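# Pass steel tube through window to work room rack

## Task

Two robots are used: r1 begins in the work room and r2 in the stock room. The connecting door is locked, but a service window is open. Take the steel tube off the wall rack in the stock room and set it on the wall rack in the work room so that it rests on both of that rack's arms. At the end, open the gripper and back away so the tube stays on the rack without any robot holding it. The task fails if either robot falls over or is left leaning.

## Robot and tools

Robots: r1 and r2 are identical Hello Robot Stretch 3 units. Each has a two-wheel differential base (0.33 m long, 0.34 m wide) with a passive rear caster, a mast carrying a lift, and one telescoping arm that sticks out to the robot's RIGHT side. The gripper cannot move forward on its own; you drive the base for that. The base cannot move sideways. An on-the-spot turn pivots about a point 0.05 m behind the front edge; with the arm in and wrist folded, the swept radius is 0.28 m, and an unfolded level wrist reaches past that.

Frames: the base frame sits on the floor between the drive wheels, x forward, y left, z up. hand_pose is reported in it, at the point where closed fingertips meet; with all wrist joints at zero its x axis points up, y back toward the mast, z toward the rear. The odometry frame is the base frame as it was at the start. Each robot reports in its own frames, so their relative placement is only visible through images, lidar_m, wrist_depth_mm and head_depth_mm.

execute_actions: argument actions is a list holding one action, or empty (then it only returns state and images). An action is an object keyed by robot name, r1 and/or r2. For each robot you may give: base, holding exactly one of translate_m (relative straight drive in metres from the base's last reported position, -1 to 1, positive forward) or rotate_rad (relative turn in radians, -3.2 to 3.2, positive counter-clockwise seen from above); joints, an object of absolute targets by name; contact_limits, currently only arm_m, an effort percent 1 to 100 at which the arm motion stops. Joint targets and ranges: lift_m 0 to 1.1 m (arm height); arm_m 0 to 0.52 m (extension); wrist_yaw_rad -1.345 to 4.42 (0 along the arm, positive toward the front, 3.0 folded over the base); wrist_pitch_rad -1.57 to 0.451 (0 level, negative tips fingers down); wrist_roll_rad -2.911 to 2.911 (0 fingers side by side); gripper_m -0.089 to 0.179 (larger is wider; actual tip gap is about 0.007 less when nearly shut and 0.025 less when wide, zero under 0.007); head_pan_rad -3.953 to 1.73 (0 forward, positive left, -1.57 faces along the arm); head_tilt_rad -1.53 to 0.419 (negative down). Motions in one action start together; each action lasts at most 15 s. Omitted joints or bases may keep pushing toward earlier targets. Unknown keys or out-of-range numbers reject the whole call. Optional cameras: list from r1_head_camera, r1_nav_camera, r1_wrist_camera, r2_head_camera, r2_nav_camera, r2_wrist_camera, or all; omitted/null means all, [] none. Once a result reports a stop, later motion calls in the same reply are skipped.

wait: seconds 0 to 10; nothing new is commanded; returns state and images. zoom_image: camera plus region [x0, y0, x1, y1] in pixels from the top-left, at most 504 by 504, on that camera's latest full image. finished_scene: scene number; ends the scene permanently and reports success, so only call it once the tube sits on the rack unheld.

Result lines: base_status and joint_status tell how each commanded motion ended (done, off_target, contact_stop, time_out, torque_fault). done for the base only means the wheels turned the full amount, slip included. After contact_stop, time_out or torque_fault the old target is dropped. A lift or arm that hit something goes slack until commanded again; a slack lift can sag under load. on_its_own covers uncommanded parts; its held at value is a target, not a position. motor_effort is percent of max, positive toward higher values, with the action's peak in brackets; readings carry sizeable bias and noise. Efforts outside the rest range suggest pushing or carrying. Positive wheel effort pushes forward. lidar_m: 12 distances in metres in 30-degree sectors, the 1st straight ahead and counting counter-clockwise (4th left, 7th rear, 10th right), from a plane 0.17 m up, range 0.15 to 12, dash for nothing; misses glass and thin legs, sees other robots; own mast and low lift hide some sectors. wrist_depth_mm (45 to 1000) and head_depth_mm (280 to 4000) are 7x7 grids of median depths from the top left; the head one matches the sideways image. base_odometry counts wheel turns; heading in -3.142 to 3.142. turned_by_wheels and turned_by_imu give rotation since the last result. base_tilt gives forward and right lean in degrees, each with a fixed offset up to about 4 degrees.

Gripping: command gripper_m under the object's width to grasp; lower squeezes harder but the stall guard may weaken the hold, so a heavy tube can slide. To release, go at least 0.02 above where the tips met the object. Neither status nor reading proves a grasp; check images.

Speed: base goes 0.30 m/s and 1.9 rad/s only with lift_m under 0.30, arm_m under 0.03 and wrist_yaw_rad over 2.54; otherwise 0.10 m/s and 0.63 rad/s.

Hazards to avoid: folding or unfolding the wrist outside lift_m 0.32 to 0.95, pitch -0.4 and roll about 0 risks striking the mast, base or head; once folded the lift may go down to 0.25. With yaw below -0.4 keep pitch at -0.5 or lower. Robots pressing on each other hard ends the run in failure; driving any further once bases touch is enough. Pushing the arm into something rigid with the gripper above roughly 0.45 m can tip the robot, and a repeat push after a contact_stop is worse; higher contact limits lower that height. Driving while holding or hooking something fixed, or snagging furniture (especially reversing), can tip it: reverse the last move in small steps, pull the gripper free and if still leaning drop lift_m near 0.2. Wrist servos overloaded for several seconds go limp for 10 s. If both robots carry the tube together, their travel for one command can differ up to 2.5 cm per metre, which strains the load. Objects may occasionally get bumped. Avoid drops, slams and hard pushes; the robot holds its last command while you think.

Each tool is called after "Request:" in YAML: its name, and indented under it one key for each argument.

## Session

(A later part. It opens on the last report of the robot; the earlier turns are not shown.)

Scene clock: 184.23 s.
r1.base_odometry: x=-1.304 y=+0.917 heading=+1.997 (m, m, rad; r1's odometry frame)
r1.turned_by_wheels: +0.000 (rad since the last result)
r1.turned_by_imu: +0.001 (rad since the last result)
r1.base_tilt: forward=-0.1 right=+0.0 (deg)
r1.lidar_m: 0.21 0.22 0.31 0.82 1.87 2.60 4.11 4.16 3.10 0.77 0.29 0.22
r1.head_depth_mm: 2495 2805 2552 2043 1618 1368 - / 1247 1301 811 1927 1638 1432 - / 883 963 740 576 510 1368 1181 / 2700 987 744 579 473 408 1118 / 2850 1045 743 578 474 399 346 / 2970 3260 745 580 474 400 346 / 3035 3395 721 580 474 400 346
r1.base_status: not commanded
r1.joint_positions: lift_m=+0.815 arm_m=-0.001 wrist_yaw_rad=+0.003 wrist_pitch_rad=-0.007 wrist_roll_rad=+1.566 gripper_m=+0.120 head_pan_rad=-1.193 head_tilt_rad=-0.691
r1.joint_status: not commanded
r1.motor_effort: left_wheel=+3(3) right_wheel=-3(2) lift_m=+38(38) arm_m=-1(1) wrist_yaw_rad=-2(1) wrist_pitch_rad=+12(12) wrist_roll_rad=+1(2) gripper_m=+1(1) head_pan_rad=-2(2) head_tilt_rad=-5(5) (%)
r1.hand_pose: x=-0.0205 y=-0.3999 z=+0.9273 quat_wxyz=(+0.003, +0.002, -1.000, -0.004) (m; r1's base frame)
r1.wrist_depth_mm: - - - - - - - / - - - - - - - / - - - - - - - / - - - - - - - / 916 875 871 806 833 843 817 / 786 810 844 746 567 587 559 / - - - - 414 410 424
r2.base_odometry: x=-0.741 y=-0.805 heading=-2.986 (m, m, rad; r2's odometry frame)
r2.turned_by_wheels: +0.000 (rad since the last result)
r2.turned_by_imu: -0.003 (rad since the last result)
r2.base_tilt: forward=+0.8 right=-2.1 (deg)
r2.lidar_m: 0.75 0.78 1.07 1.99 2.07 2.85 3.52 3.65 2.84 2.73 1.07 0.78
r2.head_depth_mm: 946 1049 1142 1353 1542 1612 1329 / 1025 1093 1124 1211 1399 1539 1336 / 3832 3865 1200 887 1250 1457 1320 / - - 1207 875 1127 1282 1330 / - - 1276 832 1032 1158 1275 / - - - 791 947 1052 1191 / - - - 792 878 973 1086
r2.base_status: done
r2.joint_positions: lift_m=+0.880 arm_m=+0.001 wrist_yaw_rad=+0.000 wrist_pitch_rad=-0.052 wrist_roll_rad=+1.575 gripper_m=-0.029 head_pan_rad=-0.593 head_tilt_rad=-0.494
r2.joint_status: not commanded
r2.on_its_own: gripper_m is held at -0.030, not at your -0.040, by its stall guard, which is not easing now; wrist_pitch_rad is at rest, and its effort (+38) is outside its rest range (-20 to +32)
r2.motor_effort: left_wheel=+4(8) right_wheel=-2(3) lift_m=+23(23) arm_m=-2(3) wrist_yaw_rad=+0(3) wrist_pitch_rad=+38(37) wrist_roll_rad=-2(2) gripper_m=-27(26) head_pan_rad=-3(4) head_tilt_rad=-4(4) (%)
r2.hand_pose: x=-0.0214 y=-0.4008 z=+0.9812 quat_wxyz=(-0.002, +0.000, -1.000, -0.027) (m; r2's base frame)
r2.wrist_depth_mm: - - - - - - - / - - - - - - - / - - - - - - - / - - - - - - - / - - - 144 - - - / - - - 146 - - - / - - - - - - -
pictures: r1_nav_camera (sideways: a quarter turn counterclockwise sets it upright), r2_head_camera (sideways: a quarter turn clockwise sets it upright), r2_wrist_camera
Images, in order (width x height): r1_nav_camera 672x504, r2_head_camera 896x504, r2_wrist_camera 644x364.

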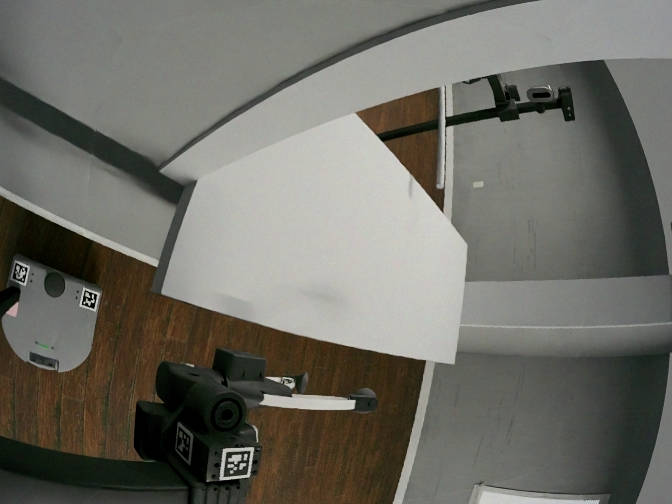

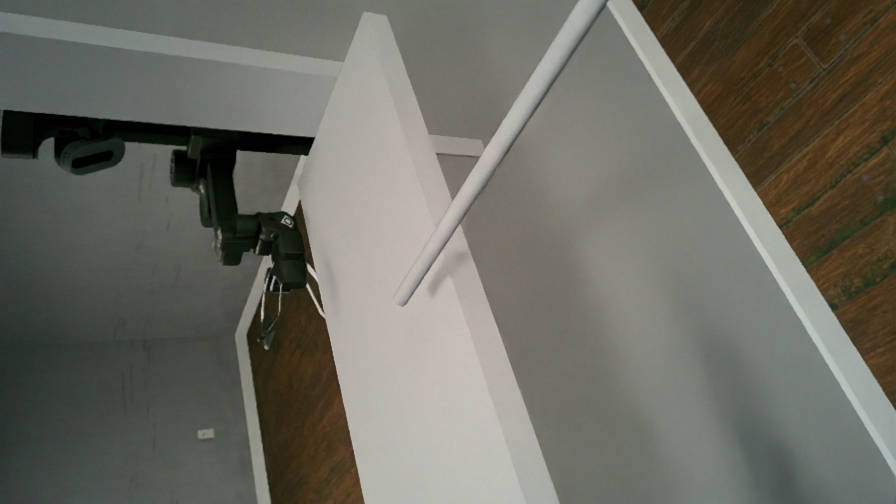

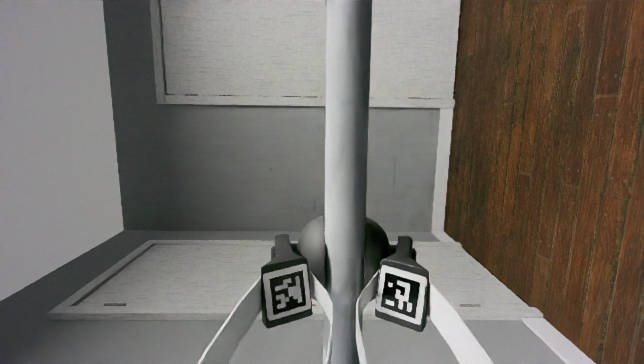

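Request:
execute_actions:
  actions:
    - {"r1":{"base":{"rotate_rad":-0.01}},"r2":{"base":{"translate_m":0.55},"joints":{"lift_m":0.86,"head_pan_rad":-1.2,"head_tilt_rad":-0.7}}}
  cameras: ["r2_head_camera","r1_head_camera","r1_wrist_camera","r2_wrist_camera"]

Scene clock: 194.53 s.
r1.base_odometry: x=-1.304 y=+0.917 heading=+1.987 (m, m, rad; r1's odometry frame)
r1.turned_by_wheels: -0.010 (rad since the last result)
r1.turned_by_imu: -0.008 (rad since the last result)
r1.base_tilt: forward=+0.0 right=+0.0 (deg)
r1.lidar_m: 0.21 0.22 0.30 0.78 1.86 2.57 4.10 4.19 3.09 0.79 0.30 0.22
r1.head_depth_mm: 2511 2841 2574 2048 1624 1369 - / 1344 1522 807 1919 1649 1436 - / 884 967 742 580 1501 1372 1189 / 941 991 713 578 472 409 1121 / 2864 1047 715 576 473 400 346 / 1045 3220 717 579 474 400 346 / 997 869 718 580 474 400 346
r1.base_status: done
r1.joint_positions: lift_m=+0.815 arm_m=-0.001 wrist_yaw_rad=+0.003 wrist_pitch_rad=-0.007 wrist_roll_rad=+1.566 gripper_m=+0.120 head_pan_rad=-1.193 head_tilt_rad=-0.691
r1.joint_status: not commanded
r1.motor_effort: left_wheel=+3(10) right_wheel=-2(5) lift_m=+38(38) arm_m=-1(1) wrist_yaw_rad=-1(2) wrist_pitch_rad=+12(12) wrist_roll_rad=+2(2) gripper_m=+0(1) head_pan_rad=-2(2) head_tilt_rad=-5(6) (%)
r1.hand_pose: x=-0.0206 y=-0.3999 z=+0.9273 quat_wxyz=(+0.003, +0.002, -1.000, -0.004) (m; r1's base frame)
r1.wrist_depth_mm: - - - - - - - / - - - - - - - / - - - - - - - / - - - - - - - / 928 905 944 664 899 877 853 / 795 817 820 359 588 605 567 / - - - 365 430 416 434
r2.base_odometry: x=-1.284 y=-0.890 heading=-2.986 (m, m, rad; r2's odometry frame)
r2.turned_by_wheels: +0.000 (rad since the last result)
r2.turned_by_imu: -0.004 (rad since the last result)
r2.base_tilt: forward=+0.9 right=-2.0 (deg)
r2.lidar_m: 0.21 0.22 0.29 0.81 2.07 2.84 4.08 3.91 2.82 0.82 0.30 0.22
r2.head_depth_mm: 1691 2555 2523 2060 1623 - - / 941 1208 750 642 1625 1476 1191 / 760 850 748 580 488 1321 1205 / 812 899 751 580 474 401 369 / 2630 1229 745 564 475 402 347 / 1060 3058 746 561 474 401 347 / 2809 889 777 562 474 400 347
r2.base_status: done
r2.joint_positions: lift_m=+0.860 arm_m=+0.001 wrist_yaw_rad=+0.000 wrist_pitch_rad=-0.053 wrist_roll_rad=+1.575 gripper_m=-0.029 head_pan_rad=-1.193 head_tilt_rad=-0.691
r2.joint_status: all done
r2.on_its_own: gripper_m is held at -0.030, not at your -0.040, by its stall guard, which is not easing now; wrist_pitch_rad is at rest, and its effort (+38) is outside its rest range (-20 to +32)
r2.motor_effort: left_wheel=+2(9) right_wheel=-2(3) lift_m=+23(23) arm_m=-3(3) wrist_yaw_rad=+0(0) wrist_pitch_rad=+38(38) wrist_roll_rad=-2(2) gripper_m=-27(26) head_pan_rad=-5(49) head_tilt_rad=-5(26) (%)
r2.hand_pose: x=-0.0214 y=-0.4008 z=+0.9611 quat_wxyz=(-0.002, +0.000, -1.000, -0.027) (m; r2's base frame)
r2.wrist_depth_mm: - - - - - - - / - - - - - - - / - - - - - - - / - - - - - - - / 851 860 864 143 - 903 888 / 643 652 646 146 635 608 616 / - 879 - 669 244 469 469
pictures: r1_head_camera (sideways: a quarter turn clockwise sets it upright), r1_wrist_camera, r2_head_camera (sideways: a quarter turn clockwise sets it upright), r2_wrist_camera
Images, in order (width x height): r1_head_camera 896x504, r1_wrist_camera 644x364, r2_head_camera 896x504, r2_wrist_camera 644x364.

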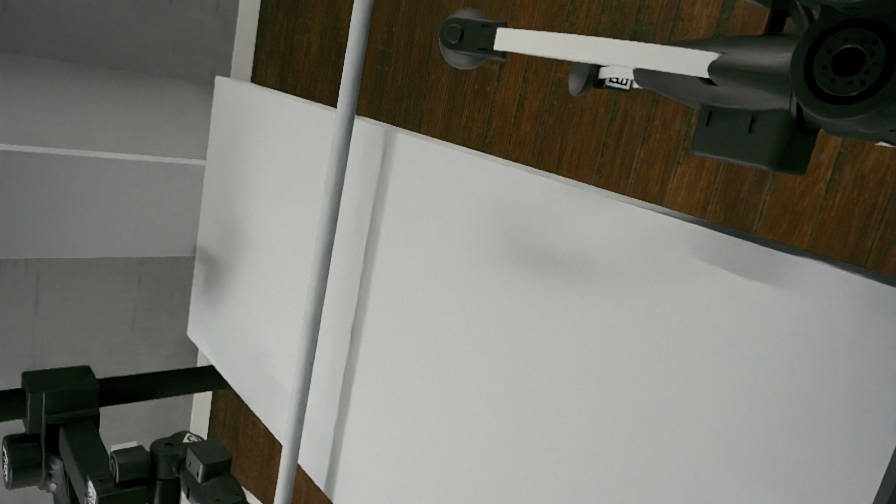

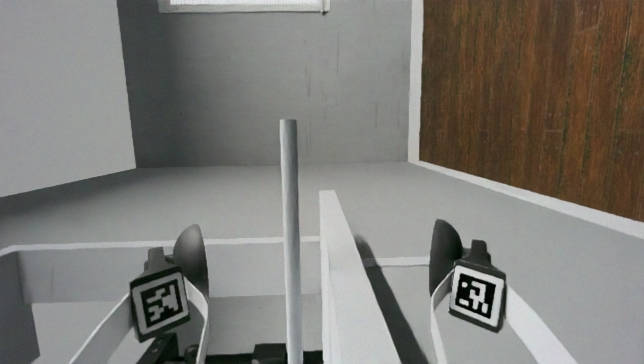

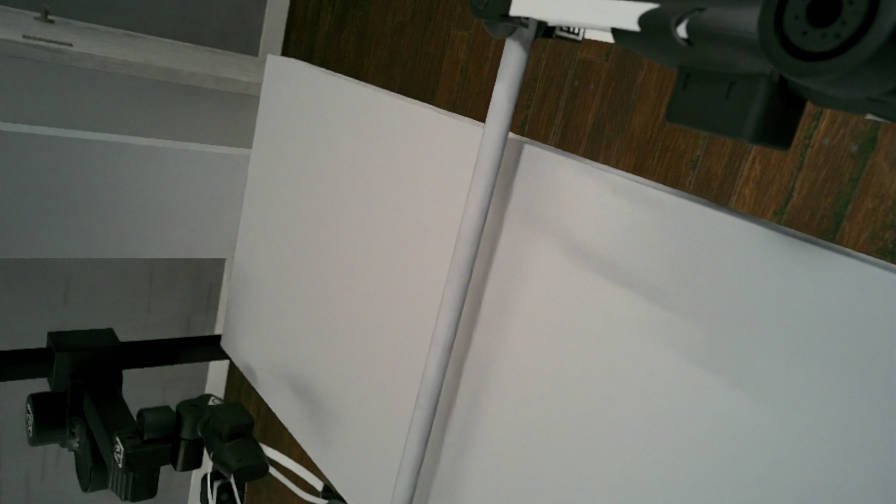

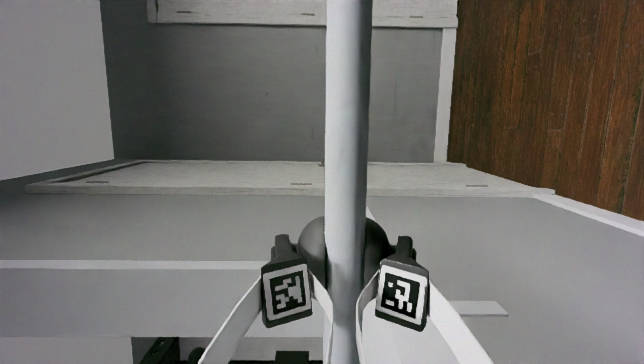

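Request:
execute_actions:
  actions:
    - {"r1":{"base":{"translate_m":0.02},"joints":{"arm_m":0.17}},"r2":{"base":{"translate_m":0.02},"joints":{"lift_m":0.845}}}
  cameras: ["r2_head_camera","r1_head_camera","r1_wrist_camera"]

Scene clock: 200.77 s.
r1.base_odometry: x=-1.312 y=+0.935 heading=+1.987 (m, m, rad; r1's odometry frame)
r1.turned_by_wheels: +0.000 (rad since the last result)
r1.turned_by_imu: +0.001 (rad since the last result)
r1.base_tilt: forward=-0.1 right=+0.0 (deg)
r1.lidar_m: 0.19 0.20 0.27 0.65 1.86 2.56 4.13 4.19 3.08 0.72 0.27 0.20
r1.head_depth_mm: 2499 2858 2660 2032 - 1341 1181 / 1203 1261 770 1862 1601 1372 1182 / 878 961 739 575 484 1284 1185 / 2668 982 743 577 473 399 352 / 2802 1140 714 578 472 400 346 / 1009 3049 714 579 473 400 346 / 1002 851 722 579 474 401 346
r1.base_status: done
r1.joint_positions: lift_m=+0.815 arm_m=+0.170 wrist_yaw_rad=+0.003 wrist_pitch_rad=-0.006 wrist_roll_rad=+1.566 gripper_m=+0.120 head_pan_rad=-1.193 head_tilt_rad=-0.692
r1.joint_status: all done
r1.motor_effort: left_wheel=+3(10) right_wheel=-2(4) lift_m=+38(38) arm_m=+4(5) wrist_yaw_rad=-1(1) wrist_pitch_rad=+12(12) wrist_roll_rad=+2(2) gripper_m=+1(0) head_pan_rad=-2(2) head_tilt_rad=-5(4) (%)
r1.hand_pose: x=-0.0207 y=-0.5707 z=+0.9274 quat_wxyz=(+0.003, +0.001, -1.000, -0.004) (m; r1's base frame)
r1.wrist_depth_mm: - - - - - - - / - - - - - - - / - - - - - - - / - - - - - - - / 884 868 853 325 825 790 792 / 620 625 638 246 521 551 530 / - - - 205 377 385 404
r2.base_odometry: x=-1.304 y=-0.893 heading=-2.986 (m, m, rad; r2's odometry frame)
r2.turned_by_wheels: +0.000 (rad since the last result)
r2.turned_by_imu: -0.001 (rad since the last result)
r2.base_tilt: forward=+0.9 right=-2.1 (deg)
r2.lidar_m: 0.19 0.19 0.27 0.73 2.08 2.83 4.10 3.89 2.83 0.74 0.27 0.20
r2.head_depth_mm: 1397 2443 2406 2025 1582 - - / 840 1083 749 623 1562 1452 - / 761 849 748 582 476 420 1180 / 2525 2859 747 582 476 402 348 / 1075 1198 746 580 474 402 347 / 1050 3164 747 561 475 401 348 / 2905 792 741 562 474 400 347
r2.base_status: done
r2.joint_positions: lift_m=+0.845 arm_m=+0.001 wrist_yaw_rad=+0.000 wrist_pitch_rad=-0.053 wrist_roll_rad=+1.575 gripper_m=-0.029 head_pan_rad=-1.193 head_tilt_rad=-0.691
r2.joint_status: all done
r2.on_its_own: gripper_m is held at -0.030, not at your -0.040, by its stall guard, which is not easing now; wrist_pitch_rad is at rest, and its effort (+38) is outside its rest range (-20 to +32)
r2.motor_effort: left_wheel=+4(8) right_wheel=-2(3) lift_m=+23(24) arm_m=-3(3) wrist_yaw_rad=+0(0) wrist_pitch_rad=+38(38) wrist_roll_rad=-2(2) gripper_m=-27(26) head_pan_rad=-4(4) head_tilt_rad=-6(5) (%)
r2.hand_pose: x=-0.0214 y=-0.4008 z=+0.9461 quat_wxyz=(-0.002, +0.000, -1.000, -0.027) (m; r2's base frame)
r2.wrist_depth_mm: - - - - - - - / - - - - - - - / - - - - - - - / - - - - - - - / 796 798 812 144 872 823 841 / 641 656 645 146 587 571 575 / - 791 902 669 211 430 442
pictures: r1_head_camera (sideways: a quarter turn clockwise sets it upright), r1_wrist_camera, r2_head_camera (sideways: a quarter turn clockwise sets it upright)
Images, in order (width x height): r1_head_camera 896x504, r1_wrist_camera 644x364, r2_head_camera 896x504.

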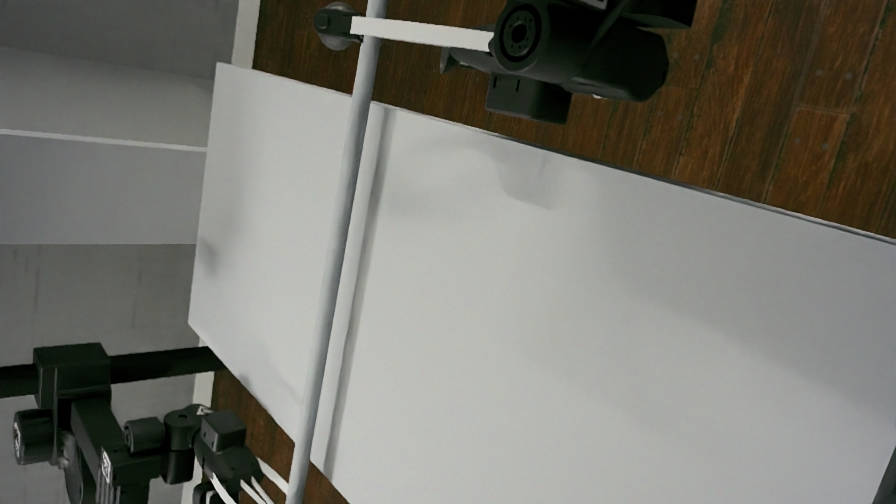

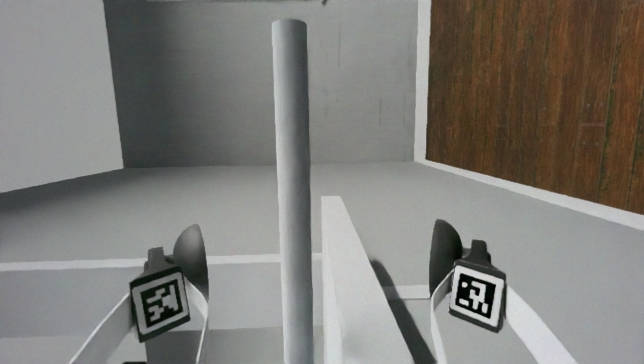

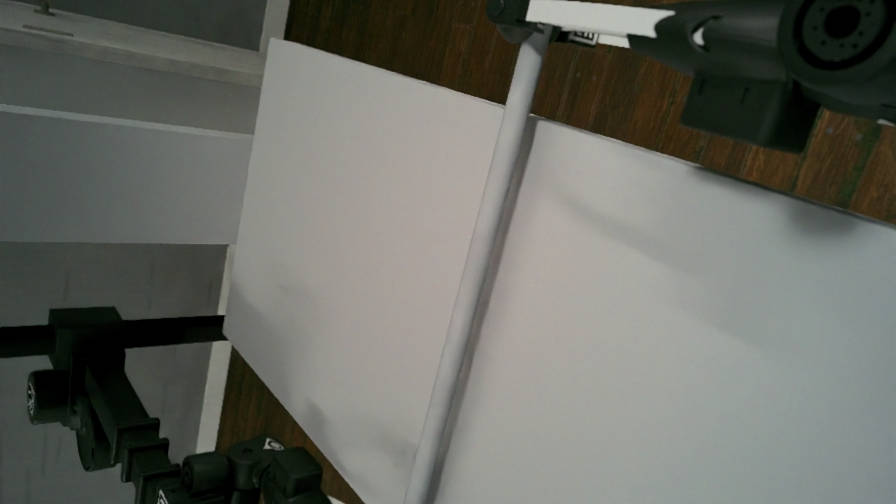

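Request:
execute_actions:
  actions:
    - {"r1":{"joints":{"arm_m":0.203,"gripper_m":0.06,"head_pan_rad":-1.45}},"r2":{"joints":{"lift_m":0.833,"head_pan_rad":-1.45}}}
  cameras: ["r2_head_camera","r1_head_camera","r1_wrist_camera"]

Scene clock: 204.87 s.
r1.base_odometry: x=-1.312 y=+0.935 heading=+1.987 (m, m, rad; r1's odometry frame)
r1.turned_by_wheels: +0.000 (rad since the last result)
r1.turned_by_imu: +0.000 (rad since the last result)
r1.base_tilt: forward=-0.1 right=+0.0 (deg)
r1.lidar_m: 0.19 0.20 0.27 0.65 1.86 2.57 4.13 4.23 3.10 0.72 0.27 0.20
r1.head_depth_mm: 2559 2901 2536 2126 - 1336 1157 / 2633 2948 2590 - 1518 1370 1185 / 2644 2970 2630 2124 1537 1380 1184 / 2488 2053 811 639 1585 1366 1189 / 1005 986 744 577 472 401 352 / 874 951 746 580 473 400 346 / 2689 2894 747 580 473 400 346
r1.base_status: not commanded
r1.joint_positions: lift_m=+0.815 arm_m=+0.203 wrist_yaw_rad=+0.003 wrist_pitch_rad=-0.006 wrist_roll_rad=+1.566 gripper_m=+0.060 head_pan_rad=-1.443 head_tilt_rad=-0.692
r1.joint_status: all done
r1.motor_effort: left_wheel=+3(3) right_wheel=-2(2) lift_m=+38(38) arm_m=+4(4) wrist_yaw_rad=-2(2) wrist_pitch_rad=+12(12) wrist_roll_rad=+2(2) gripper_m=-1(100) head_pan_rad=-2(20) head_tilt_rad=-5(5) (%)
r1.hand_pose: x=-0.0207 y=-0.6037 z=+0.9274 quat_wxyz=(+0.003, +0.001, -1.000, -0.004) (m; r1's base frame)
r1.wrist_depth_mm: - - - 128 - - - / - - - 132 - - - / - - - 135 - - - / - - - - - - - / 859 859 907 355 879 786 790 / 593 604 610 242 - 538 534 / 606 617 - 186 370 400 402
r2.base_odometry: x=-1.304 y=-0.893 heading=-2.986 (m, m, rad; r2's odometry frame)
r2.turned_by_wheels: +0.000 (rad since the last result)
r2.turned_by_imu: -0.001 (rad since the last result)
r2.base_tilt: forward=+0.9 right=-2.1 (deg)
r2.lidar_m: 0.19 0.19 0.27 0.73 2.07 2.84 4.11 3.91 2.83 0.74 0.27 0.19
r2.head_depth_mm: 2381 2687 2618 2004 1560 1473 - / 2420 2707 2604 2009 1602 1462 - / 2455 2732 2630 2057 1606 - - / 1343 1525 750 612 502 1328 1208 / 776 858 748 580 474 402 354 / 754 850 748 582 474 401 347 / 2543 2826 747 580 473 401 346
r2.base_status: not commanded
r2.joint_positions: lift_m=+0.833 arm_m=+0.001 wrist_yaw_rad=+0.000 wrist_pitch_rad=-0.053 wrist_roll_rad=+1.575 gripper_m=-0.029 head_pan_rad=-1.443 head_tilt_rad=-0.691
r2.joint_status: all done
r2.on_its_own: gripper_m is held at -0.030, not at your -0.040, by its stall guard, which is not easing now; wrist_pitch_rad is at rest, and its effort (+38) is outside its rest range (-20 to +32)
r2.motor_effort: left_wheel=+4(4) right_wheel=-2(2) lift_m=+23(24) arm_m=-2(3) wrist_yaw_rad=+0(0) wrist_pitch_rad=+38(38) wrist_roll_rad=-2(2) gripper_m=-27(27) head_pan_rad=-4(32) head_tilt_rad=-6(6) (%)
r2.hand_pose: x=-0.0214 y=-0.4008 z=+0.9340 quat_wxyz=(-0.002, +0.000, -1.000, -0.027) (m; r2's base frame)
r2.wrist_depth_mm: - - - - - - - / - - - - - - - / - - - - - - - / - - - - - - - / 786 783 805 143 866 840 842 / 648 651 655 146 590 571 581 / - 791 892 675 211 438 438
pictures: r1_head_camera (sideways: a quarter turn clockwise sets it upright), r1_wrist_camera, r2_head_camera (sideways: a quarter turn clockwise sets it upright)
Images, in order (width x height): r1_head_camera 896x504, r1_wrist_camera 644x364, r2_head_camera 896x504.

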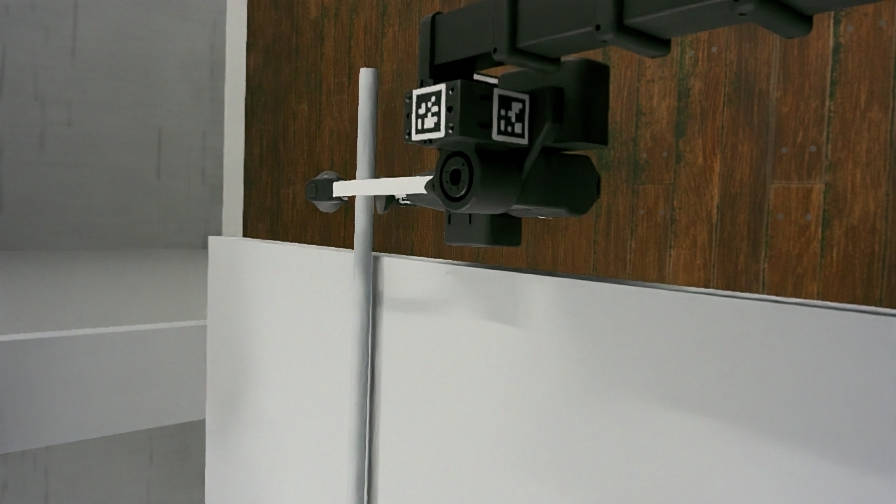

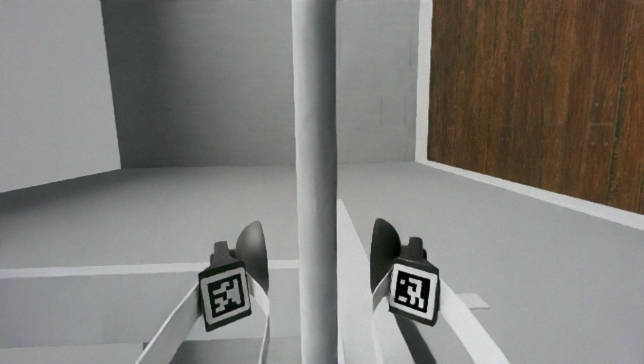

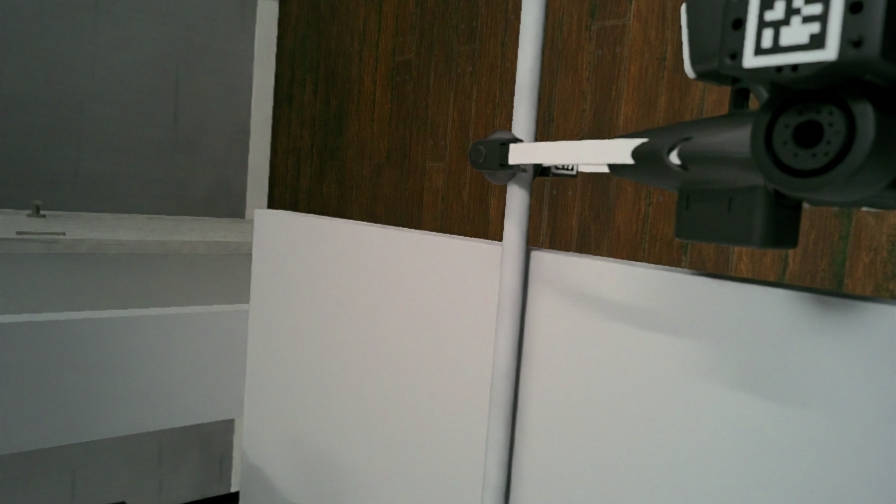

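Request:
execute_actions:
  actions:
    - {"r1":{"joints":{"arm_m":0.193,"gripper_m":-0.03}}}
  cameras: ["r1_wrist_camera"]

Request:
execute_actions:
  actions:
    - {"r2":{"joints":{"lift_m":0.815}}}
  cameras: ["r2_head_camera","r2_wrist_camera"]

Scene clock: 210.00 s.
r1.base_odometry: x=-1.312 y=+0.935 heading=+1.987 (m, m, rad; r1's odometry frame)
r1.turned_by_wheels: +0.000 (rad since the last result)
r1.turned_by_imu: +0.000 (rad since the last result)
r1.base_tilt: forward=-0.1 right=+0.0 (deg)
r1.lidar_m: 0.19 0.20 0.27 0.65 1.86 2.57 4.12 4.19 3.07 0.72 0.27 0.20
r1.head_depth_mm: 2558 2932 2542 2106 - 1338 1164 / 2606 2895 2543 2177 - 1364 1185 / 2603 2960 2685 2115 1543 1365 1180 / 2501 2036 810 1792 1573 1377 1187 / 1004 981 744 579 472 400 353 / 875 953 746 579 473 399 346 / 2655 2837 746 579 474 401 346
r1.base_status: not commanded
r1.joint_positions: lift_m=+0.815 arm_m=+0.193 wrist_yaw_rad=+0.003 wrist_pitch_rad=-0.006 wrist_roll_rad=+1.567 gripper_m=-0.029 head_pan_rad=-1.443 head_tilt_rad=-0.692
r1.joint_status: all done
r1.motor_effort: left_wheel=+3(3) right_wheel=-2(3) lift_m=+38(38) arm_m=-5(4) wrist_yaw_rad=-1(1) wrist_pitch_rad=+12(12) wrist_roll_rad=+1(2) gripper_m=-23(100) head_pan_rad=-2(2) head_tilt_rad=-6(4) (%)
r1.hand_pose: x=-0.0207 y=-0.5944 z=+0.9275 quat_wxyz=(+0.002, +0.001, -1.000, -0.003) (m; r1's base frame)
r1.wrist_depth_mm: - - - 136 - - - / - - - 140 - - - / - - - - - - - / - - - - - - - / 878 864 844 147 806 801 787 / 610 613 615 149 554 532 530 / 622 622 - 200 205 407 403
r2.base_odometry: x=-1.304 y=-0.893 heading=-2.986 (m, m, rad; r2's odometry frame)
r2.turned_by_wheels: +0.000 (rad since the last result)
r2.turned_by_imu: -0.001 (rad since the last result)
r2.base_tilt: forward=+0.9 right=-2.1 (deg)
r2.lidar_m: 0.19 0.19 0.27 0.73 2.07 2.84 4.09 3.89 2.82 0.74 0.27 0.20
r2.head_depth_mm: 2368 2678 2624 2028 1578 1475 - / 2394 2706 2632 2030 1611 1468 - / 2443 2767 2613 2060 1608 - - / 1345 1539 750 600 502 1336 1201 / 770 856 745 579 475 402 355 / 755 854 748 578 475 401 347 / 2593 2853 747 579 474 401 347
r2.base_status: not commanded
r2.joint_positions: lift_m=+0.833 arm_m=+0.001 wrist_yaw_rad=+0.000 wrist_pitch_rad=-0.053 wrist_roll_rad=+1.575 gripper_m=-0.029 head_pan_rad=-1.443 head_tilt_rad=-0.691
r2.joint_status: not commanded
r2.on_its_own: gripper_m is held at -0.030, not at your -0.040, by its stall guard, which is not easing now; wrist_pitch_rad is at rest, and its effort (+38) is outside its rest range (-20 to +32)
r2.motor_effort: left_wheel=+4(3) right_wheel=-2(2) lift_m=+24(24) arm_m=-3(4) wrist_yaw_rad=+0(0) wrist_pitch_rad=+38(38) wrist_roll_rad=-2(2) gripper_m=-27(26) head_pan_rad=-4(4) head_tilt_rad=-6(5) (%)
r2.hand_pose: x=-0.0214 y=-0.4008 z=+0.9340 quat_wxyz=(-0.002, +0.000, -1.000, -0.027) (m; r2's base frame)
r2.wrist_depth_mm: - - - - - - - / - - - - - - - / - - - - - - - / - - - - - - - / 807 791 803 144 878 829 846 / 640 642 658 147 589 578 584 / - 784 891 668 211 434 443
pictures: r1_wrist_camera
Images, in order (width x height): r1_wrist_camera 644x364.

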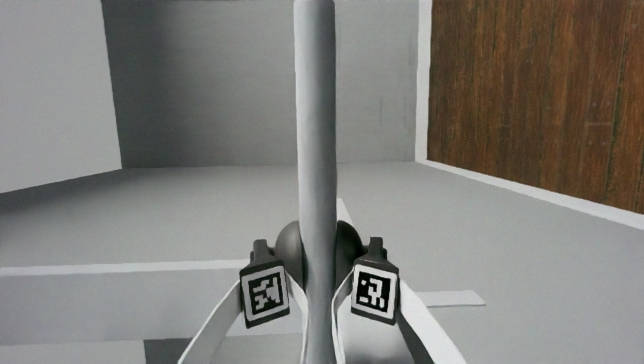

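Scene clock: 210.90 s.
r1.base_odometry: x=-1.312 y=+0.935 heading=+1.987 (m, m, rad; r1's odometry frame)
r1.turned_by_wheels: +0.000 (rad since the last result)
r1.turned_by_imu: +0.000 (rad since the last result)
r1.base_tilt: forward=+0.0 right=-0.1 (deg)
r1.lidar_m: 0.19 0.20 0.27 0.65 1.86 2.57 4.12 4.20 3.09 0.72 0.27 0.20
r1.head_depth_mm: 2581 2896 2551 2122 - 1331 1164 / 2615 2921 2555 2154 - 1366 1184 / 2630 2925 2671 2109 1530 1370 1186 / 2515 2071 805 1814 1576 1379 1188 / 1007 981 744 580 473 400 352 / 876 954 746 580 473 400 346 / 2651 2882 747 580 474 400 346
r1.base_status: not commanded
r1.joint_positions: lift_m=+0.815 arm_m=+0.193 wrist_yaw_rad=+0.003 wrist_pitch_rad=-0.006 wrist_roll_rad=+1.567 gripper_m=-0.029 head_pan_rad=-1.443 head_tilt_rad=-0.692
r1.joint_status: not commanded
r1.motor_effort: left_wheel=+3(3) right_wheel=-2(2) lift_m=+37(38) arm_m=-5(5) wrist_yaw_rad=-2(1) wrist_pitch_rad=+12(12) wrist_roll_rad=+1(1) gripper_m=-22(23) head_pan_rad=-2(2) head_tilt_rad=-6(5) (%)
r1.hand_pose: x=-0.0207 y=-0.5944 z=+0.9277 quat_wxyz=(+0.002, +0.001, -1.000, -0.003) (m; r1's base frame)
r1.wrist_depth_mm: - - - - - - - / - - - - - - - / - - - - - - - / - - - - - - - / 891 842 835 149 818 797 777 / 610 606 614 150 563 534 535 / 632 627 - 194 205 406 404
r2.base_odometry: x=-1.304 y=-0.893 heading=-2.986 (m, m, rad; r2's odometry frame)
r2.turned_by_wheels: +0.000 (rad since the last result)
r2.turned_by_imu: +0.000 (rad since the last result)
r2.base_tilt: forward=+0.9 right=-2.1 (deg)
r2.lidar_m: 0.19 0.19 0.27 0.73 2.08 2.83 4.10 3.92 2.82 0.74 0.27 0.19
r2.head_depth_mm: 2387 2707 2621 2014 1615 1450 - / 2385 2751 2589 2029 1618 1419 - / 2412 2766 2584 2044 1610 - - / 1345 1537 750 612 503 1361 1200 / 777 860 749 579 475 402 355 / 756 853 747 581 474 402 347 / 2540 2845 749 581 473 401 347
r2.base_status: not commanded
r2.joint_positions: lift_m=+0.815 arm_m=+0.001 wrist_yaw_rad=+0.000 wrist_pitch_rad=-0.026 wrist_roll_rad=+1.578 gripper_m=-0.029 head_pan_rad=-1.443 head_tilt_rad=-0.691
r2.joint_status: all done
r2.on_its_own: gripper_m is held at -0.030, not at your -0.040, by its stall guard, which is not easing now
r2.motor_effort: left_wheel=+2(3) right_wheel=-2(2) lift_m=+21(23) arm_m=-2(4) wrist_yaw_rad=+0(0) wrist_pitch_rad=+24(38) wrist_roll_rad=-4(4) gripper_m=-25(26) head_pan_rad=-4(4) head_tilt_rad=-6(6) (%)
r2.hand_pose: x=-0.0214 y=-0.4017 z=+0.9230 quat_wxyz=(-0.003, +0.000, -1.000, -0.013) (m; r2's base frame)
r2.wrist_depth_mm: - - - - - - - / - - - 137 - - - / - - - 139 - - - / - - - 143 - - - / 802 805 798 144 836 835 841 / 658 655 661 146 607 569 571 / - 908 934 206 216 436 434
pictures: r2_head_camera (sideways: a quarter turn clockwise sets it upright), r2_wrist_camera
Images, in order (width x height): r2_head_camera 896x504, r2_wrist_camera 644x364.

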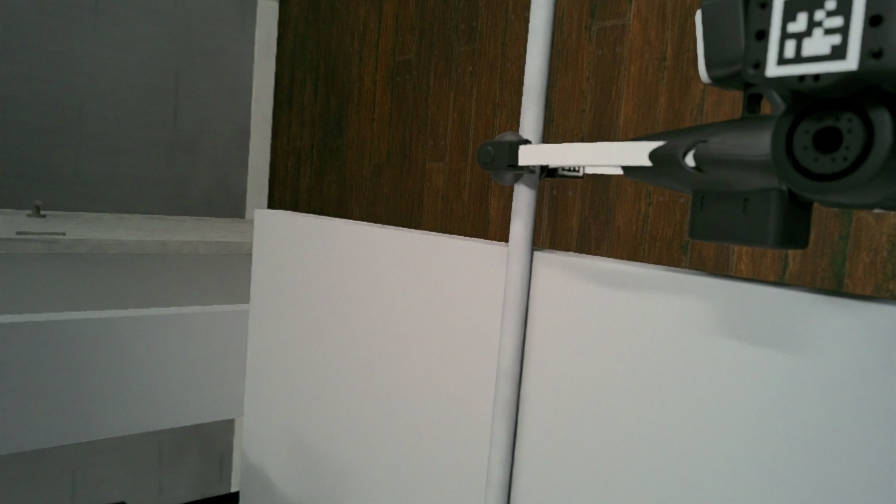

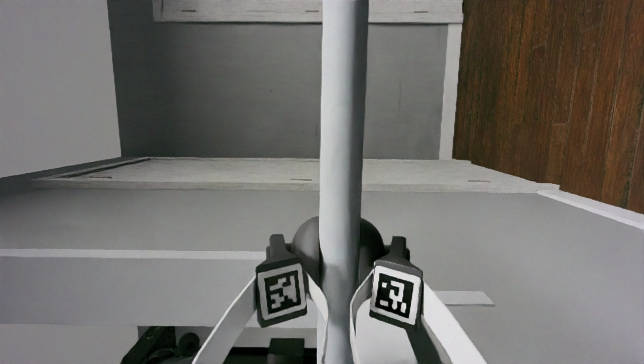

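Request:
execute_actions:
  actions:
    - {"r2":{"joints":{"lift_m":0.803,"gripper_m":0.08}}}
  cameras: ["r2_wrist_camera"]

Request:
execute_actions:
  actions:
    - {"r1":{"base":{"translate_m":-0.57}},"r2":{"joints":{"head_pan_rad":-1.57}}}
  cameras: ["r2_head_camera","r2_wrist_camera","r1_head_camera","r1_wrist_camera","r1_nav_camera"]

Scene clock: 215.70 s.
r1.base_odometry: x=-1.312 y=+0.935 heading=+1.987 (m, m, rad; r1's odometry frame)
r1.turned_by_wheels: +0.000 (rad since the last result)
r1.turned_by_imu: +0.001 (rad since the last result)
r1.base_tilt: forward=+0.0 right=+0.1 (deg)
r1.lidar_m: 0.19 0.20 0.27 0.65 1.86 2.57 4.11 4.18 3.08 0.72 0.27 0.20
r1.head_depth_mm: 2589 2885 2554 2111 - 1338 1160 / 2603 2939 2543 2152 - 1371 1184 / 2623 2972 2670 2102 1553 1369 1187 / 2484 2063 808 1824 1577 1379 1189 / 1005 984 743 578 473 399 353 / 875 952 743 578 474 400 346 / 2680 2873 749 580 473 400 346
r1.base_status: not commanded
r1.joint_positions: lift_m=+0.815 arm_m=+0.193 wrist_yaw_rad=+0.003 wrist_pitch_rad=-0.001 wrist_roll_rad=+1.567 gripper_m=-0.029 head_pan_rad=-1.443 head_tilt_rad=-0.692
r1.joint_status: not commanded
r1.motor_effort: left_wheel=+3(3) right_wheel=-2(2) lift_m=+38(38) arm_m=-5(5) wrist_yaw_rad=-2(2) wrist_pitch_rad=+10(11) wrist_roll_rad=+1(1) gripper_m=-23(23) head_pan_rad=-2(3) head_tilt_rad=-5(4) (%)
r1.hand_pose: x=-0.0207 y=-0.5945 z=+0.9287 quat_wxyz=(+0.002, +0.001, -1.000, -0.001) (m; r1's base frame)
r1.wrist_depth_mm: - - - - - - - / - - - - - - - / - - - - - - - / - - - - - - - / 877 849 831 148 825 806 789 / 606 612 623 150 572 534 528 / 617 622 - 191 206 406 401
r2.base_odometry: x=-1.304 y=-0.893 heading=-2.986 (m, m, rad; r2's odometry frame)
r2.turned_by_wheels: +0.000 (rad since the last result)
r2.turned_by_imu: -0.001 (rad since the last result)
r2.base_tilt: forward=+0.9 right=-2.1 (deg)
r2.lidar_m: 0.19 0.19 0.27 0.73 2.07 2.84 4.11 3.91 2.83 0.74 0.27 0.19
r2.head_depth_mm: 2398 2656 2580 2037 1605 1479 - / 2401 2696 2614 2013 1566 1421 - / 2454 2787 2583 2075 1552 - - / 1349 1526 749 613 503 1360 1174 / 776 857 746 579 477 402 354 / 756 852 746 581 475 401 347 / 2549 2865 746 579 474 401 347
r2.base_status: not commanded
r2.joint_positions: lift_m=+0.803 arm_m=+0.001 wrist_yaw_rad=+0.000 wrist_pitch_rad=+0.004 wrist_roll_rad=+1.577 gripper_m=+0.080 head_pan_rad=-1.443 head_tilt_rad=-0.691
r2.joint_status: all done
r2.motor_effort: left_wheel=+3(3) right_wheel=-2(2) lift_m=+19(20) arm_m=-1(2) wrist_yaw_rad=+0(0) wrist_pitch_rad=+9(24) wrist_roll_rad=-3(4) gripper_m=+0(89) head_pan_rad=-4(4) head_tilt_rad=-5(6) (%)
r2.hand_pose: x=-0.0214 y=-0.4024 z=+0.9187 quat_wxyz=(-0.003, +0.000, -1.000, +0.001) (m; r2's base frame)
r2.wrist_depth_mm: - - - - - - - / - - - - - - - / - - - - - - - / - - - - - - - / 793 803 887 403 887 823 825 / 675 663 - 276 500 574 574 / - - 925 201 392 435 439
pictures: r2_wrist_camera
Images, in order (width x height): r2_wrist_camera 644x364.

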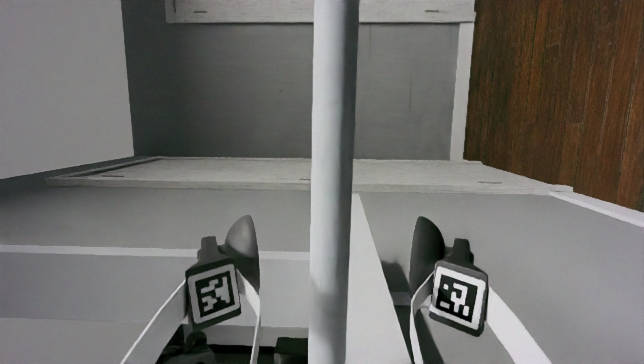

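Scene clock: 222.47 s.
r1.base_odometry: x=-1.081 y=+0.414 heading=+1.988 (m, m, rad; r1's odometry frame)
r1.turned_by_wheels: +0.000 (rad since the last result)
r1.turned_by_imu: +0.002 (rad since the last result)
r1.base_tilt: forward=-0.1 right=+0.1 (deg)
r1.lidar_m: 0.76 0.79 1.06 1.79 1.87 2.58 3.56 3.72 3.06 2.83 1.06 0.78
r1.head_depth_mm: 2526 2925 2584 2110 - 1336 1164 / 2575 2921 2539 2165 - 1370 1183 / 2595 2925 2609 2128 1539 1363 1187 / 2620 2953 2548 2045 1626 1370 1182 / 2626 2991 2566 1998 1618 1366 1183 / 2567 2674 2445 1982 1623 1372 1185 / 1878 1902 1937 1890 1632 1376 1192
r1.base_status: done
r1.joint_positions: lift_m=+0.815 arm_m=+0.193 wrist_yaw_rad=+0.013 wrist_pitch_rad=-0.016 wrist_roll_rad=+1.567 gripper_m=-0.029 head_pan_rad=-1.443 head_tilt_rad=-0.692
r1.joint_status: not commanded
r1.motor_effort: left_wheel=+6(7) right_wheel=-5(12) lift_m=+38(38) arm_m=-5(4) wrist_yaw_rad=-7(9) wrist_pitch_rad=+16(16) wrist_roll_rad=+1(1) gripper_m=-24(24) head_pan_rad=-3(2) head_tilt_rad=-5(5) (%)
r1.hand_pose: x=-0.0182 y=-0.5941 z=+0.9249 quat_wxyz=(+0.002, +0.006, -1.000, -0.009) (m; r1's base frame)
r1.wrist_depth_mm: - - - - - - - / - - - - - - - / - - - - - - - / - - - - - - - / - - - 146 - - - / - - - 150 - - - / - - - - - - -
r2.base_odometry: x=-1.304 y=-0.893 heading=-2.986 (m, m, rad; r2's odometry frame)
r2.turned_by_wheels: +0.000 (rad since the last result)
r2.turned_by_imu: -0.001 (rad since the last result)
r2.base_tilt: forward=+0.8 right=-2.1 (deg)
r2.lidar_m: 0.19 0.19 0.27 0.73 2.07 2.83 4.11 3.88 2.82 0.74 0.27 0.19
r2.head_depth_mm: 2440 2733 2581 2028 1655 1421 - / 2432 2765 2619 2031 1606 1455 - / 2450 2774 2596 2023 1609 1431 - / 2458 2762 2618 2099 1587 1445 1166 / 1658 1568 748 599 500 430 1149 / 892 867 746 580 474 402 347 / 732 824 746 579 474 401 347
r2.base_status: not commanded
r2.joint_positions: lift_m=+0.803 arm_m=+0.001 wrist_yaw_rad=+0.000 wrist_pitch_rad=+0.004 wrist_roll_rad=+1.577 gripper_m=+0.080 head_pan_rad=-1.563 head_tilt_rad=-0.691
r2.joint_status: all done
r2.motor_effort: left_wheel=+3(3) right_wheel=-2(2) lift_m=+19(19) arm_m=-2(2) wrist_yaw_rad=+0(0) wrist_pitch_rad=+9(9) wrist_roll_rad=-3(3) gripper_m=+1(0) head_pan_rad=-4(18) head_tilt_rad=-5(5) (%)
r2.hand_pose: x=-0.0214 y=-0.4024 z=+0.9187 quat_wxyz=(-0.003, +0.000, -1.000, +0.001) (m; r2's base frame)
r2.wrist_depth_mm: - - - - - - - / - - - - - - - / - - - - - - - / - - - 557 - - - / 797 807 894 366 902 823 841 / 667 672 - 259 497 570 574 / - - - 200 396 439 436
pictures: r1_head_camera (sideways: a quarter turn clockwise sets it upright), r1_nav_camera (sideways: a quarter turn counterclockwise sets it upright), r1_wrist_camera, r2_head_camera (sideways: a quarter turn clockwise sets it upright), r2_wrist_camera
Images, in order (width x height): r1_head_camera 896x504, r1_nav_camera 672x504, r1_wrist_camera 644x364, r2_head_camera 896x504, r2_wrist_camera 644x364.

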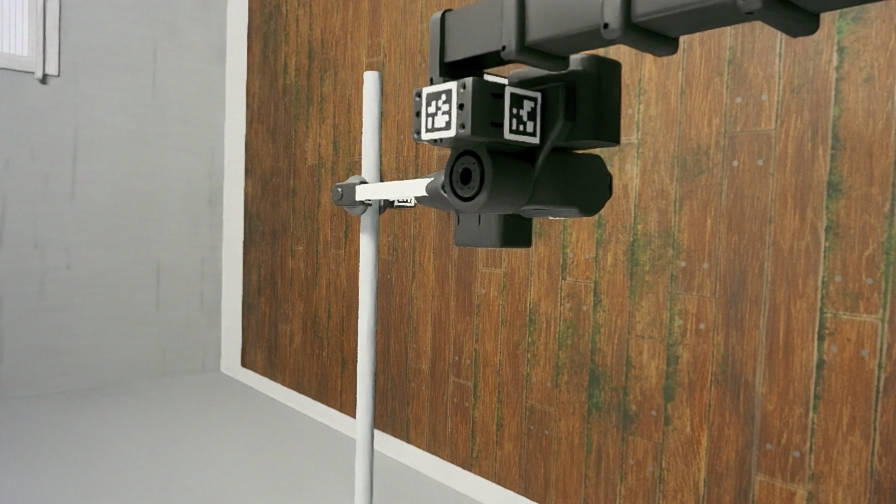

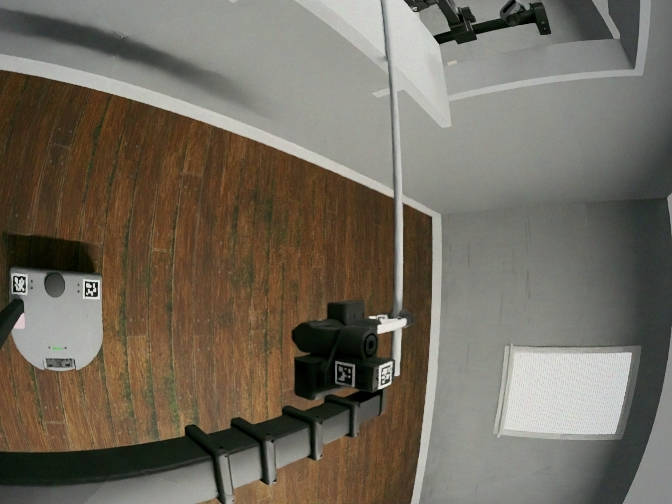

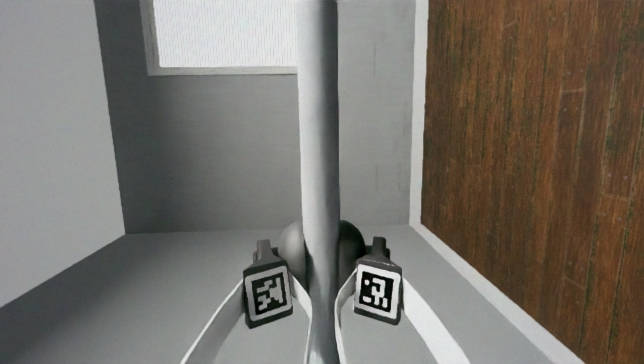

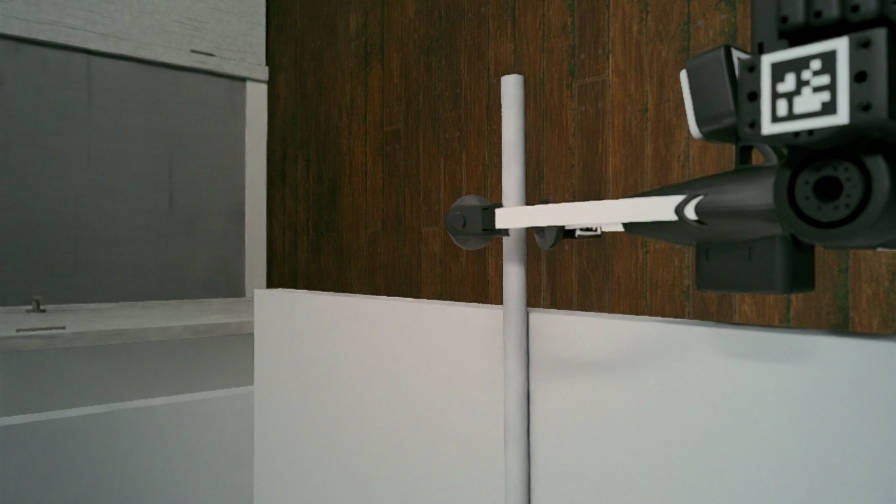

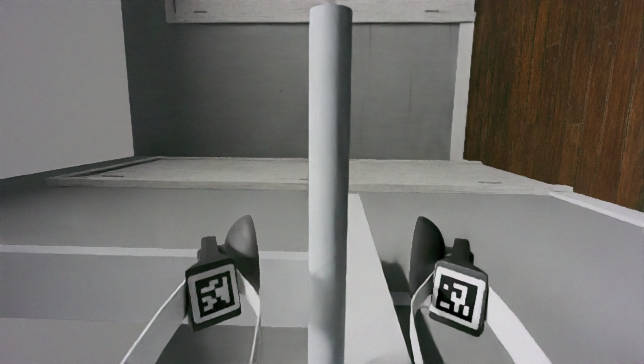

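Request:
execute_actions:
  actions:
    - {"r2":{"joints":{"lift_m":0.807,"gripper_m":-0.03}}}
  cameras: ["r2_wrist_camera"]

Request:
execute_actions:
  actions:
    - {"r1":{"joints":{"gripper_m":0.09,"lift_m":0.81}}}
  cameras: ["r1_wrist_camera"]

Scene clock: 228.13 s.
r1.base_odometry: x=-1.081 y=+0.414 heading=+1.988 (m, m, rad; r1's odometry frame)
r1.turned_by_wheels: +0.000 (rad since the last result)
r1.turned_by_imu: +0.001 (rad since the last result)
r1.base_tilt: forward=+0.0 right=+0.0 (deg)
r1.lidar_m: 0.76 0.79 1.06 1.79 1.87 2.59 3.56 3.70 3.08 2.83 1.06 0.79
r1.head_depth_mm: 2563 2902 2539 2145 - 1336 1158 / 2608 2950 2579 2170 - 1364 1181 / 2625 2941 2603 2132 1536 1367 1182 / 2615 2957 2540 2068 1634 1373 1185 / 2641 2982 2577 2005 1619 1376 1184 / 2566 2661 2457 1993 1629 1375 1187 / 1875 1927 1945 1886 1622 1376 1183
r1.base_status: not commanded
r1.joint_positions: lift_m=+0.815 arm_m=+0.193 wrist_yaw_rad=+0.011 wrist_pitch_rad=-0.016 wrist_roll_rad=+1.567 gripper_m=-0.029 head_pan_rad=-1.443 head_tilt_rad=-0.692
r1.joint_status: not commanded
r1.motor_effort: left_wheel=+6(6) right_wheel=-5(5) lift_m=+38(37) arm_m=-4(5) wrist_yaw_rad=-7(8) wrist_pitch_rad=+16(16) wrist_roll_rad=+1(1) gripper_m=-24(24) head_pan_rad=-2(2) head_tilt_rad=-6(6) (%)
r1.hand_pose: x=-0.0185 y=-0.5941 z=+0.9249 quat_wxyz=(+0.002, +0.006, -1.000, -0.009) (m; r1's base frame)
r1.wrist_depth_mm: - - - - - - - / - - - - - - - / - - - - - - - / - - - - - - - / - - - 147 - - - / - - - 150 - - - / - - - - - - -
r2.base_odometry: x=-1.304 y=-0.893 heading=-2.986 (m, m, rad; r2's odometry frame)
r2.turned_by_wheels: +0.000 (rad since the last result)
r2.turned_by_imu: -0.001 (rad since the last result)
r2.base_tilt: forward=+0.9 right=-2.1 (deg)
r2.lidar_m: 0.19 0.19 0.27 0.73 2.07 2.84 4.10 3.93 2.83 0.74 0.27 0.19
r2.head_depth_mm: 2450 2804 2611 2028 1647 1418 - / 2462 2788 2627 2021 1600 1453 - / 2438 2766 2610 2023 1590 1421 - / 2454 2757 2576 2020 1602 1445 1182 / 1674 1564 748 599 498 430 1141 / 890 869 747 581 475 401 347 / 732 822 744 579 474 400 347
r2.base_status: not commanded
r2.joint_positions: lift_m=+0.807 arm_m=+0.001 wrist_yaw_rad=+0.001 wrist_pitch_rad=+0.003 wrist_roll_rad=+1.577 gripper_m=-0.029 head_pan_rad=-1.563 head_tilt_rad=-0.691
r2.joint_status: all done
r2.motor_effort: left_wheel=+3(3) right_wheel=-2(2) lift_m=+38(40) arm_m=-1(2) wrist_yaw_rad=-1(1) wrist_pitch_rad=+9(10) wrist_roll_rad=-3(3) gripper_m=-23(100) head_pan_rad=-4(4) head_tilt_rad=-5(5) (%)
r2.hand_pose: x=-0.0211 y=-0.4024 z=+0.9217 quat_wxyz=(-0.003, +0.000, -1.000, +0.001) (m; r2's base frame)
r2.wrist_depth_mm: - - - - - - - / - - - - - - - / - - - - - - - / - - - - - - - / 796 798 810 149 818 825 838 / 683 664 657 152 598 567 571 / - - - 451 220 433 431
pictures: r2_wrist_camera
Images, in order (width x height): r2_wrist_camera 644x364.

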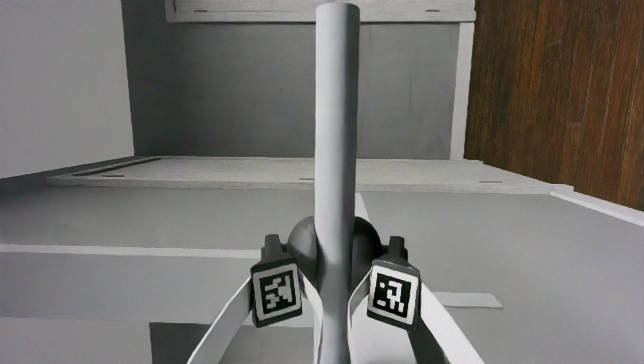

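Scene clock: 229.83 s.
r1.base_odometry: x=-1.081 y=+0.414 heading=+1.988 (m, m, rad; r1's odometry frame)
r1.turned_by_wheels: +0.000 (rad since the last result)
r1.turned_by_imu: +0.000 (rad since the last result)
r1.base_tilt: forward=-0.1 right=+0.0 (deg)
r1.lidar_m: 0.75 0.79 1.06 1.79 1.86 2.58 3.56 3.71 3.09 2.83 1.06 0.78
r1.head_depth_mm: 2559 2881 2545 2102 - 1333 1163 / 2567 2889 2549 2109 - 1370 1181 / 2595 2947 2642 2070 1511 1370 1183 / 2619 2978 2564 2061 1611 1367 1186 / 2650 2974 2590 1988 1632 1365 1193 / 2564 2650 2479 2003 1630 1366 1184 / 1872 1915 1957 1863 1635 1374 1187
r1.base_status: not commanded
r1.joint_positions: lift_m=+0.810 arm_m=+0.193 wrist_yaw_rad=+0.004 wrist_pitch_rad=-0.008 wrist_roll_rad=+1.567 gripper_m=+0.090 head_pan_rad=-1.443 head_tilt_rad=-0.692
r1.joint_status: all done
r1.motor_effort: left_wheel=+3(6) right_wheel=-3(5) lift_m=+25(33) arm_m=-4(5) wrist_yaw_rad=-2(6) wrist_pitch_rad=+12(16) wrist_roll_rad=+1(1) gripper_m=+0(99) head_pan_rad=-2(2) head_tilt_rad=-5(6) (%)
r1.hand_pose: x=-0.0204 y=-0.5943 z=+0.9226 quat_wxyz=(+0.002, +0.002, -1.000, -0.004) (m; r1's base frame)
r1.wrist_depth_mm: - - - - - - - / - - - - - - - / - - - - - - - / - - - - - - - / - - - - - - - / - - - - - - - / - - - - - - -
r2.base_odometry: x=-1.304 y=-0.893 heading=-2.986 (m, m, rad; r2's odometry frame)
r2.turned_by_wheels: +0.000 (rad since the last result)
r2.turned_by_imu: +0.000 (rad since the last result)
r2.base_tilt: forward=+0.8 right=-2.1 (deg)
r2.lidar_m: 0.19 0.19 0.27 0.73 2.08 2.84 4.09 3.90 2.83 0.74 0.27 0.19
r2.head_depth_mm: 2412 2750 2668 2027 1655 1424 - / 2466 2761 2597 2028 1601 1452 - / 2446 2753 2623 2027 1602 1444 - / 2465 2760 2608 2011 1601 1457 1183 / 1660 1568 747 600 497 429 1146 / 888 871 747 581 474 401 347 / 735 821 746 580 474 401 347
r2.base_status: not commanded
r2.joint_positions: lift_m=+0.807 arm_m=+0.001 wrist_yaw_rad=+0.001 wrist_pitch_rad=+0.009 wrist_roll_rad=+1.577 gripper_m=-0.029 head_pan_rad=-1.563 head_tilt_rad=-0.691
r2.joint_status: not commanded
r2.motor_effort: left_wheel=+3(3) right_wheel=-2(2) lift_m=+38(38) arm_m=-2(2) wrist_yaw_rad=-1(1) wrist_pitch_rad=+6(9) wrist_roll_rad=-3(4) gripper_m=-22(23) head_pan_rad=-4(4) head_tilt_rad=-5(5) (%)
r2.hand_pose: x=-0.0210 y=-0.4025 z=+0.9231 quat_wxyz=(-0.003, +0.001, -1.000, +0.004) (m; r2's base frame)
r2.wrist_depth_mm: - - - - - - - / - - - - - - - / - - - - - - - / - - - - - - - / 794 792 809 148 853 826 820 / 676 675 658 152 607 565 580 / - - - 227 209 432 434
pictures: r1_wrist_camera
Images, in order (width x height): r1_wrist_camera 644x364.

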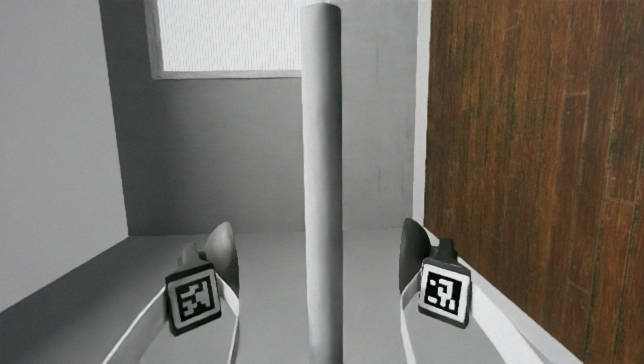

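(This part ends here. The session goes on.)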